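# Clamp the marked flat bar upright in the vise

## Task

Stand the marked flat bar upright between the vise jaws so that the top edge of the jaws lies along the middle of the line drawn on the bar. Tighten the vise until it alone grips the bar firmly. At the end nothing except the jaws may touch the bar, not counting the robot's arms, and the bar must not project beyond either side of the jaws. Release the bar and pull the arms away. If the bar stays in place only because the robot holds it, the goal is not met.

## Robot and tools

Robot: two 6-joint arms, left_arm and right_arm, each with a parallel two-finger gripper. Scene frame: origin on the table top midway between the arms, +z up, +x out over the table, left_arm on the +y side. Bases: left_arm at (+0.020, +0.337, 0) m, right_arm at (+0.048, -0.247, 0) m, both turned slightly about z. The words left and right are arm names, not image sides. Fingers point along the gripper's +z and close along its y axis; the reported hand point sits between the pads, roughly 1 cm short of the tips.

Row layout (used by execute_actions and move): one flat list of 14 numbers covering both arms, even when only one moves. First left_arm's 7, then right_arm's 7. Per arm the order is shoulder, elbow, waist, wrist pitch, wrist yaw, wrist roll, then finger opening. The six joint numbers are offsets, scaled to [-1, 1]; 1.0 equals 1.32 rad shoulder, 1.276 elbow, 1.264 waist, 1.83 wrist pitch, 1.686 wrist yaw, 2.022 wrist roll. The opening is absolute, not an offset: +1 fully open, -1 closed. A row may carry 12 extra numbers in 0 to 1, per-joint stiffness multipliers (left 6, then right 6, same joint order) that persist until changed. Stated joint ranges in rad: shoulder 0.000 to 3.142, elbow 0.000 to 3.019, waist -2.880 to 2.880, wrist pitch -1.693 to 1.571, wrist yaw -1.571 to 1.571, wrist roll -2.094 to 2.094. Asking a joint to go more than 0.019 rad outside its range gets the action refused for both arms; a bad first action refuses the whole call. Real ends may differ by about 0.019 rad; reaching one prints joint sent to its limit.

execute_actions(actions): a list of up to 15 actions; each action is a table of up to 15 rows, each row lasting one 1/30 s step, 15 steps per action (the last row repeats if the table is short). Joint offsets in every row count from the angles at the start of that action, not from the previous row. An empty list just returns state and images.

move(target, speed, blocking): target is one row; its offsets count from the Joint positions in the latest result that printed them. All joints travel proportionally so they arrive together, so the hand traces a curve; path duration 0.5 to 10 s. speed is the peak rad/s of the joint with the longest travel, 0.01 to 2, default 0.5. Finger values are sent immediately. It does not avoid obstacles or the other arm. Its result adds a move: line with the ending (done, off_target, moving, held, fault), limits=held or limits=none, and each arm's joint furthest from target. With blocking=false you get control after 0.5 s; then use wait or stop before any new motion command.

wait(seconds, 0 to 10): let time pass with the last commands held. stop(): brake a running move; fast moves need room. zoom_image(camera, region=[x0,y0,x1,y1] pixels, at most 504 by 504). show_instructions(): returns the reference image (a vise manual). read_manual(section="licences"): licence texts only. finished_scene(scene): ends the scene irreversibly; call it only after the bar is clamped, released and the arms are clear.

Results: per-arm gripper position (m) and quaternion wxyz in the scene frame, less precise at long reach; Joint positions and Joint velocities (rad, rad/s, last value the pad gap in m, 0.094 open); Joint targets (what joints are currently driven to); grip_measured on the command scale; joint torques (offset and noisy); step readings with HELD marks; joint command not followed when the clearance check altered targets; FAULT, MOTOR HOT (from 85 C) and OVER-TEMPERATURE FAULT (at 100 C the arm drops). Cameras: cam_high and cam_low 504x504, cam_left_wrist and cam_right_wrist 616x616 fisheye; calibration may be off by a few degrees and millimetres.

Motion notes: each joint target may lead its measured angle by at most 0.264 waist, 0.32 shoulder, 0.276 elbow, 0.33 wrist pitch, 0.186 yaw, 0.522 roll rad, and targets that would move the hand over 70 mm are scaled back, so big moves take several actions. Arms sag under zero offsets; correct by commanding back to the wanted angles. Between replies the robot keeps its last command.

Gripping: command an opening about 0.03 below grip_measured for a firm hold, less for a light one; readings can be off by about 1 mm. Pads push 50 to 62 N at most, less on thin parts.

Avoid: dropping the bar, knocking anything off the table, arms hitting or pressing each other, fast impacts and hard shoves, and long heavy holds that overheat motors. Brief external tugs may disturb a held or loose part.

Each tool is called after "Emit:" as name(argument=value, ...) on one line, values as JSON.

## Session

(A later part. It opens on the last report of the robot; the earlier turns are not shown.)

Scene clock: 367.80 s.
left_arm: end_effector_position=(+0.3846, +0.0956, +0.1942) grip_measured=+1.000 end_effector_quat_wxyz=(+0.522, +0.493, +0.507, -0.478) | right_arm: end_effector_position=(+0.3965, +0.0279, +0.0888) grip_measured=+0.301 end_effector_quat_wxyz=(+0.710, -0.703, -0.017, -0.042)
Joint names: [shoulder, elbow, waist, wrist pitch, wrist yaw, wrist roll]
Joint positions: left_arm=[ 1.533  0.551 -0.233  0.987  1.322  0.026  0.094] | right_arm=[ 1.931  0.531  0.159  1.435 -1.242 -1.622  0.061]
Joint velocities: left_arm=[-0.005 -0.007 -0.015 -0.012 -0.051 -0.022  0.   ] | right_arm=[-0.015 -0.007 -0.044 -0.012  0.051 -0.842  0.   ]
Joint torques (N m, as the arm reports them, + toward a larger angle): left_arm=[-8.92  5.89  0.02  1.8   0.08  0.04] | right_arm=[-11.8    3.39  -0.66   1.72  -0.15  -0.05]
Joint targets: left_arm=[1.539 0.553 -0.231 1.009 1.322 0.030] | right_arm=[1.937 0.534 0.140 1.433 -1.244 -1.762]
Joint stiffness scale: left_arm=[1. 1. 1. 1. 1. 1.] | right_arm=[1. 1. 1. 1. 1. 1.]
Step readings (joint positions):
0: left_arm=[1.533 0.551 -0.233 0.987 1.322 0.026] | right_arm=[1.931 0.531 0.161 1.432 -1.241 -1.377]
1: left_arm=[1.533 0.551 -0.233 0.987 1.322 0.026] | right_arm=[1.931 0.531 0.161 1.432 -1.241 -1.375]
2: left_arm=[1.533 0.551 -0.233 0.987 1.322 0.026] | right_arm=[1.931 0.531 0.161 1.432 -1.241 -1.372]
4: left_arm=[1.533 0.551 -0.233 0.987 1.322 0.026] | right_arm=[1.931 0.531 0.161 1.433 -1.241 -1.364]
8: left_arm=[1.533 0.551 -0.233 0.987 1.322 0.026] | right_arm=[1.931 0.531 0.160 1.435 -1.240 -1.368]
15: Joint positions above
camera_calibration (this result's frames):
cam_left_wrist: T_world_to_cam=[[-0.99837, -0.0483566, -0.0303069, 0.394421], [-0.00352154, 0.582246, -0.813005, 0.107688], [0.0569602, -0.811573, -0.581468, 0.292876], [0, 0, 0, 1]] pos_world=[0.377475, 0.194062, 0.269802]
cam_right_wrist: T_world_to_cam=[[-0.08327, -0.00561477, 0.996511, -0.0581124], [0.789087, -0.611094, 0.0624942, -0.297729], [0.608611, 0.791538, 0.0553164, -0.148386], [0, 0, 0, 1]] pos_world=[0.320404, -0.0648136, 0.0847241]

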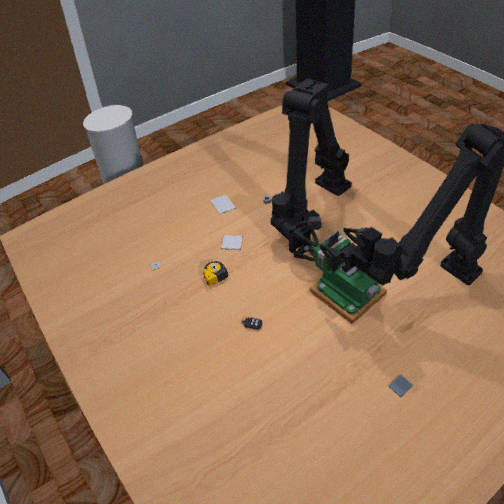

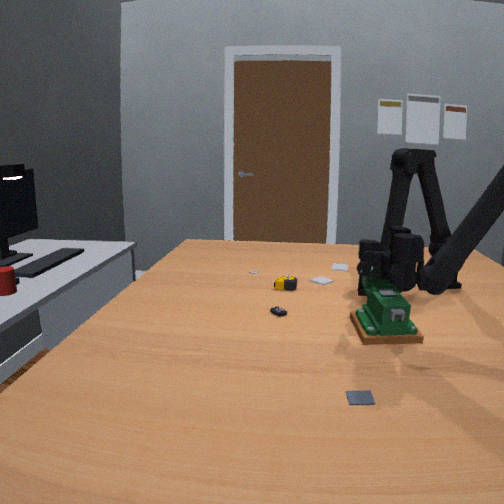

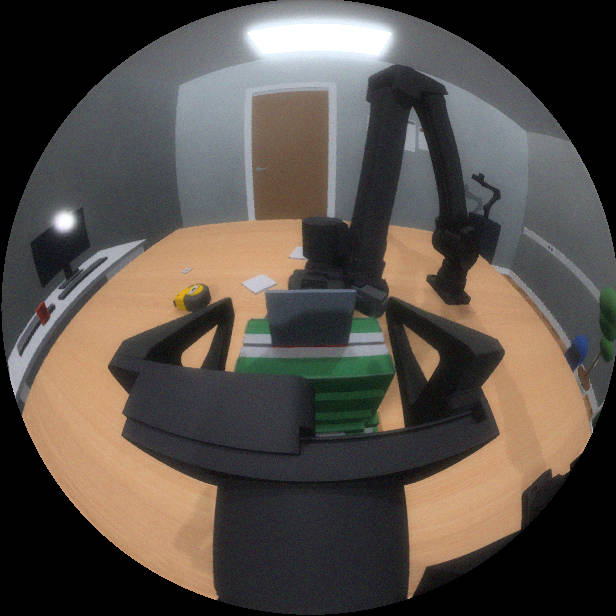

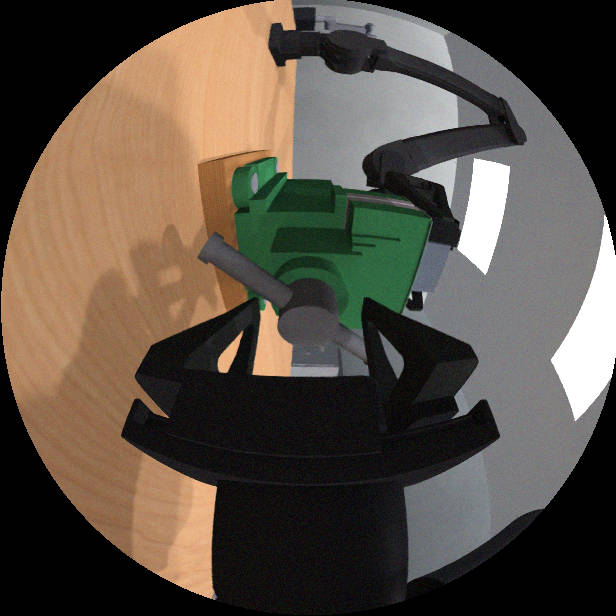

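Emit:
execute_actions(actions=[[[0.005,0.002,0.008,0.012,0.004,0.002,1.0,0.005,0.002,-0.020,0,-0.001,-0.07,0.3],[0.005,0.002,0.016,0.012,0.009,0.002,1.0,0.005,0.002,-0.028,0,-0.001,-0.07,0.3],[0.005,0.002,0.027,0.012,0.016,0.002,1.0,0.005,0.002,-0.038,0,-0.001,-0.07,0.3],[0.005,0.002,0.040,0.012,0.025,0.002,1.0,0.005,0.002,-0.050,0,-0.001,-0.07,0.3],[0.0,0.002,0.054,0.009,0.035,0.002,1.0,0.005,0.002,-0.064,0,-0.001,-0.07,0.3],[-0.006,0.002,0.069,0.005,0.046,0.002,1.0,0.005,0.002,-0.079,0,-0.001,-0.07,0.3],[-0.014,0.002,0.084,0.0,0.057,0.002,1.0,0.002,0.002,-0.094,0,-0.001,-0.07,0.3],[-0.023,0.002,0.099,-0.006,0.068,0.002,1.0,-0.004,0.002,-0.109,-0.003,-0.001,-0.07,0.3],[-0.033,0.002,0.114,-0.013,0.079,0.002,1.0,-0.012,0.002,-0.124,-0.008,-0.001,-0.07,0.3],[-0.044,0.002,0.129,-0.021,0.090,0.002,1.0,-0.021,0.002,-0.139,-0.014,-0.001,-0.07,0.3],[-0.055,0.002,0.144,-0.029,0.099,0.002,1.0,-0.031,0.002,-0.154,-0.021,-0.001,-0.07,0.3],[-0.066,0.002,0.159,-0.037,0.107,0.002,1.0,-0.042,0.002,-0.169,-0.029,-0.001,-0.07,0.3],[-0.077,0.002,0.174,-0.045,0.113,0.002,1.0,-0.053,0.002,-0.184,-0.037,-0.001,-0.07,0.3],[-0.088,0.002,0.189,-0.053,0.117,0.002,1.0,-0.064,0.002,-0.199,-0.045,-0.001,-0.07,0.3],[-0.099,0.002,0.204,-0.061,0.119,0.002,1.0,-0.075,0.002,-0.214,-0.053,-0.001,-0.07,0.3]],[[-0.035,0.002,0.045,-0.02,0.003,0.002,1.0,-0.035,0.002,-0.045,-0.02,0,0,0.3],[-0.045,0.002,0.058,-0.027,0.003,0.002,1.0,-0.045,0.002,-0.058,-0.027,0,0,0.3],[-0.055,0.002,0.070,-0.034,0.003,0.002,1.0,-0.055,0.002,-0.070,-0.034,0,0,0.3],[-0.064,0.002,0.081,-0.040,0.003,0.002,1.0,-0.064,0.002,-0.081,-0.040,0,0,0.3],[-0.072,0.002,0.091,-0.046,0.003,0.002,1.0,-0.072,0.002,-0.091,-0.046,0,0,0.3],[-0.079,0.002,0.100,-0.051,0.003,0.002,1.0,-0.079,0.002,-0.100,-0.051,0,0,0.3],[-0.085,0.002,0.108,-0.055,0.003,0.002,1.0,-0.085,0.002,-0.108,-0.055,0,0,0.3],[-0.090,0.002,0.114,-0.058,0.003,0.002,1.0,-0.090,0.002,-0.114,-0.058,0,0,0.3],[-0.094,0.002,0.119,-0.060,0.003,0.002,1.0,-0.094,0.002,-0.119,-0.060,0,0,0.3],[-0.096,0.002,0.122,-0.061,0.003,0.002,1.0,-0.096,0.002,-0.122,-0.061,0,0,0.3]]])

Emit:
zoom_image(camera="cam_high", region=[280, 200, 420, 330])

Scene clock: 373.40 s.
left_arm: end_effector_position=(+0.3955, +0.2270, +0.2532) grip_measured=+1.000 end_effector_quat_wxyz=(+0.572, +0.463, +0.533, -0.417) | right_arm: end_effector_position=(+0.4778, -0.1226, +0.1252) grip_measured=+0.301 end_effector_quat_wxyz=(+0.676, -0.701, +0.079, -0.213)
Joint names: [shoulder, elbow, waist, wrist pitch, wrist yaw, wrist roll]
Joint positions: left_arm=[1.321 0.551 0.13  0.83  1.517 0.026 0.094] | right_arm=[ 1.785  0.531 -0.224  1.271 -1.242 -1.748  0.061]
Joint velocities: left_arm=[ 0.005  0.007 -0.005 -0.007  0.007 -0.081  0.   ] | right_arm=[ 0.005 -0.027 -0.015 -0.037 -0.037 -0.095 -0.001]
Joint torques (N m, as the arm reports them, + toward a larger angle): left_arm=[-8.1   7.29  1.    0.35  0.28  0.  ] | right_arm=[-13.23   4.87   0.63   1.46  -0.1    0.08]
Joint targets: left_arm=[1.316 0.553 0.138 0.810 1.520 0.030] | right_arm=[1.769 0.534 -0.228 1.260 -1.242 -1.748]
Joint stiffness scale: left_arm=[1. 1. 1. 1. 1. 1.] | right_arm=[1. 1. 1. 1. 1. 1.]
Step readings (joint positions; steps 1 to 15: 1st action; 16 to 30: 2nd action):
0: left_arm=[1.533 0.551 -0.233 0.987 1.322 0.026] | right_arm=[1.931 0.531 0.150 1.435 -1.242 -1.746]
1: left_arm=[1.533 0.551 -0.233 0.987 1.323 0.026] | right_arm=[1.931 0.531 0.149 1.435 -1.242 -1.746]
2: left_arm=[1.533 0.551 -0.233 0.987 1.329 0.026] | right_arm=[1.931 0.531 0.148 1.435 -1.242 -1.747]
4: left_arm=[1.533 0.551 -0.227 0.987 1.350 0.026] | right_arm=[1.931 0.531 0.137 1.435 -1.242 -1.747]
8: left_arm=[1.531 0.551 -0.169 0.987 1.419 0.026] | right_arm=[1.931 0.531 0.075 1.435 -1.242 -1.747]
15: left_arm=[1.443 0.551 -0.016 0.921 1.514 0.026] | right_arm=[1.896 0.531 -0.073 1.371 -1.242 -1.748]
16: left_arm=[1.426 0.551 0.002 0.912 1.516 0.026] | right_arm=[1.882 0.531 -0.092 1.360 -1.242 -1.748]
17: left_arm=[1.410 0.551 0.020 0.906 1.516 0.026] | right_arm=[1.870 0.531 -0.110 1.351 -1.242 -1.748]
19: left_arm=[1.383 0.551 0.051 0.889 1.517 0.026] | right_arm=[1.849 0.531 -0.144 1.330 -1.242 -1.748]
23: left_arm=[1.343 0.551 0.103 0.850 1.517 0.026] | right_arm=[1.811 0.531 -0.197 1.290 -1.242 -1.748]
30: Joint positions above
camera_calibration (this result's frames):
cam_left_wrist: T_world_to_cam=[[-0.972986, -0.21426, -0.085972, 0.455183], [-0.0564512, 0.581889, -0.811306, 0.0997927], [0.223857, -0.784536, -0.578265, 0.360222], [0, 0, 0, 1]] pos_world=[0.367882, 0.322067, 0.328399]
cam_right_wrist: T_world_to_cam=[[-0.17587, 0.0750792, 0.981546, -0.0325376], [0.492417, -0.85667, 0.153757, -0.355899], [0.852405, 0.510372, 0.113692, -0.238967], [0, 0, 0, 1]] pos_world=[0.373225, -0.180484, 0.113828]

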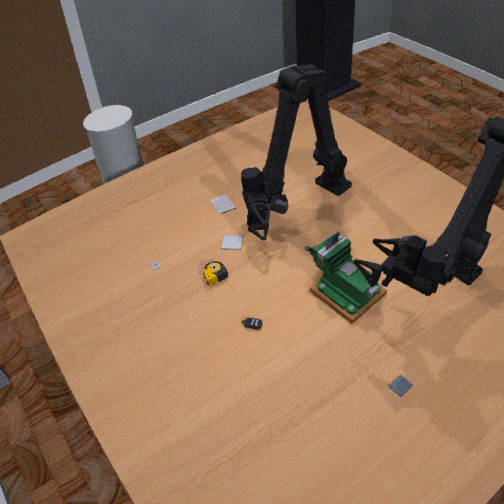

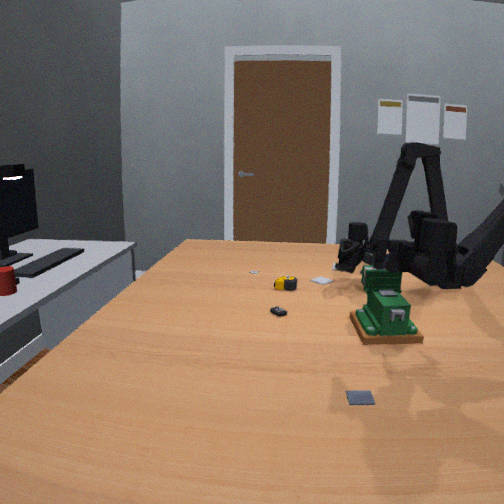

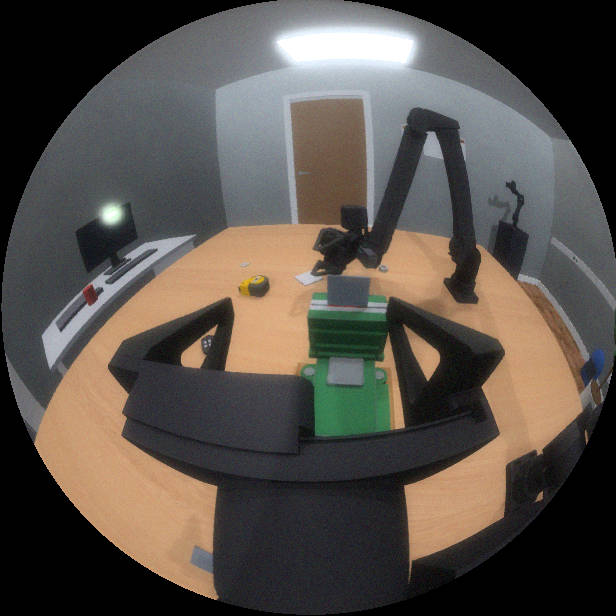

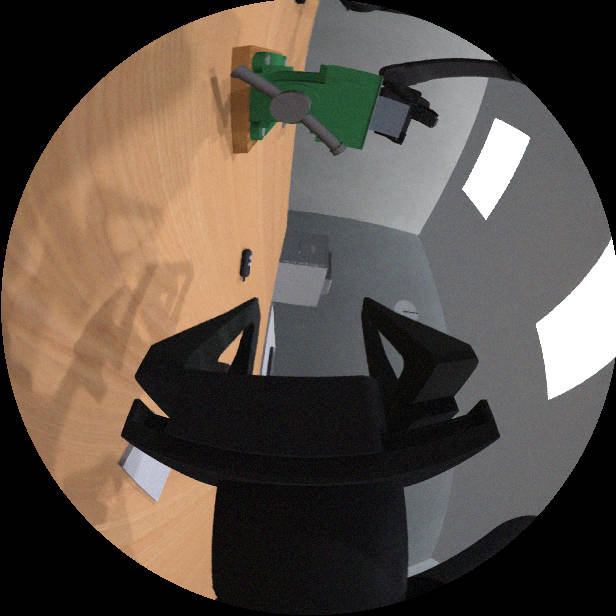

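Region (280, 200, 420, 330) of cam_high's 504x504 image, scaled by 3.600, with more detail than that image has; it fills the top 468 rows of this view, and the rest is white.

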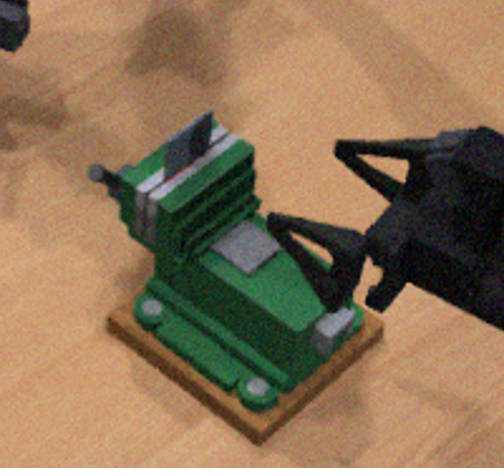

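Emit:
zoom_image(camera="cam_left_wrist", region=[300, 265, 400, 330])

Region (300, 265, 400, 330) of cam_left_wrist's 616x616 image, scaled by 5.040, with more detail than that image has; it fills the top 328 rows of this view, and the rest is white.

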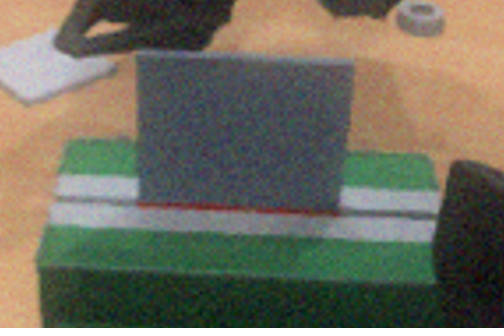

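I'll confirm the current state before ending the scene.

Emit:
execute_actions(actions=[])

Scene clock: 375.33 s.
left_arm: end_effector_position=(+0.3955, +0.2270, +0.2531) grip_measured=+1.000 end_effector_quat_wxyz=(+0.572, +0.463, +0.533, -0.417) | right_arm: end_effector_position=(+0.4778, -0.1226, +0.1250) grip_measured=+0.301 end_effector_quat_wxyz=(+0.676, -0.701, +0.080, -0.213)
Joint names: [shoulder, elbow, waist, wrist pitch, wrist yaw, wrist roll]
Joint positions: left_arm=[1.321 0.551 0.13  0.829 1.517 0.026 0.094] | right_arm=[ 1.785  0.531 -0.224  1.269 -1.242 -1.748  0.061]
Joint velocities: left_arm=[ 0.005  0.002 -0.005  0.007 -0.007 -0.066  0.   ] | right_arm=[ 0.015 -0.002 -0.005  0.002 -0.007  0.022  0.   ]
Joint torques (N m, as the arm reports them, + toward a larger angle): left_arm=[-8.26  7.65  0.8   0.19  0.16 -0.03] | right_arm=[-12.87   4.8    0.24   1.41  -0.1    0.08]
Joint targets: left_arm=[1.316 0.553 0.138 0.810 1.520 0.030] | right_arm=[1.769 0.534 -0.228 1.260 -1.242 -1.748]
Joint stiffness scale: left_arm=[1. 1. 1. 1. 1. 1.] | right_arm=[1. 1. 1. 1. 1. 1.]
camera_calibration (this result's frames):
cam_left_wrist: T_world_to_cam=[[-0.973082, -0.214277, -0.0848329, 0.454934], [-0.0573661, 0.581731, -0.811356, 0.100126], [0.223205, -0.784649, -0.578364, 0.360475], [0, 0, 0, 1]] pos_world=[0.367972, 0.322082, 0.328317]
cam_right_wrist: T_world_to_cam=[[-0.174378, 0.0749448, 0.981823, -0.0331071], [0.49265, -0.856691, 0.152891, -0.355876], [0.852577, 0.510356, 0.112467, -0.238877], [0, 0, 0, 1]] pos_world=[0.373211, -0.180482, 0.113781]

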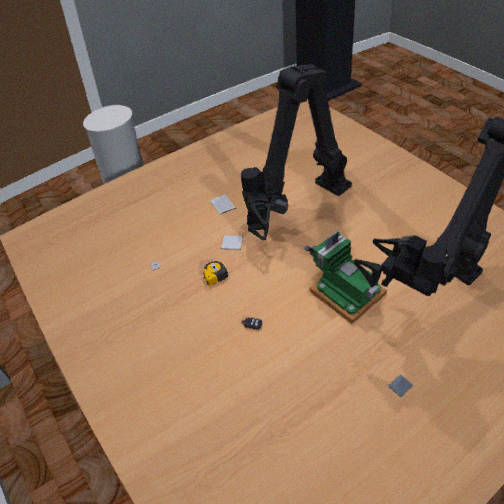

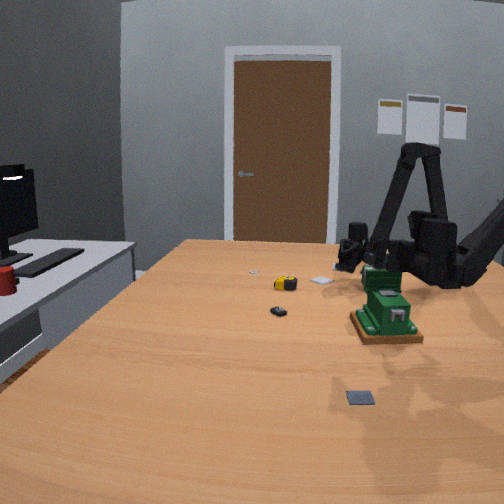

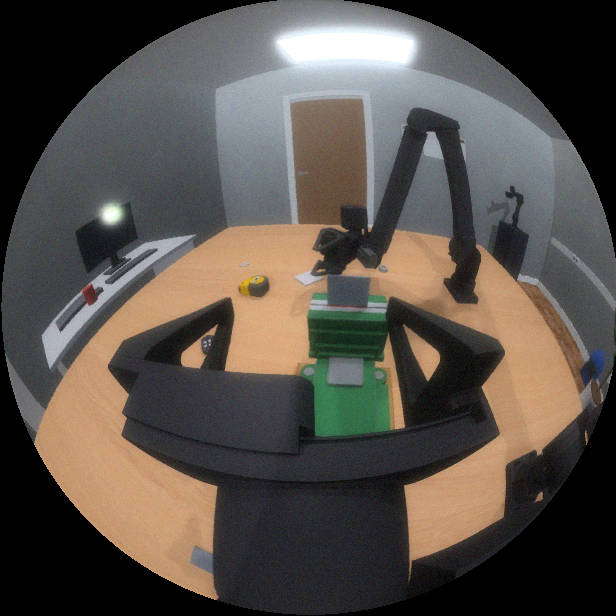

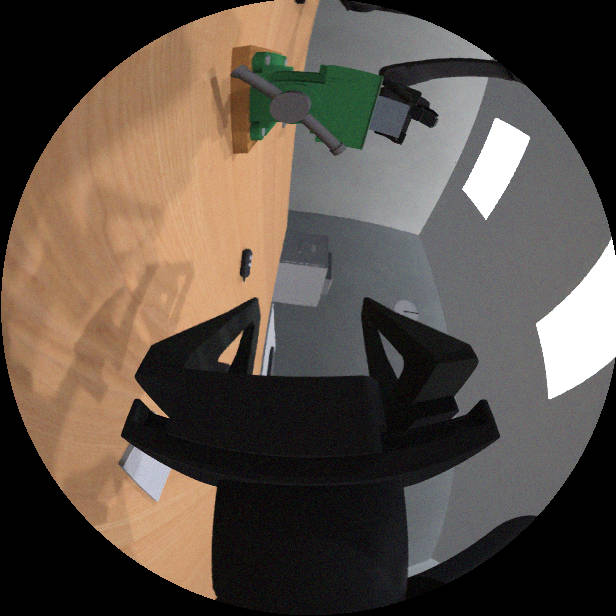

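The bar is standing in the vise by itself and both arms are clear, so I'm ending the scene.

Emit:
finished_scene(scene=2)

The scene is finished: the task was done.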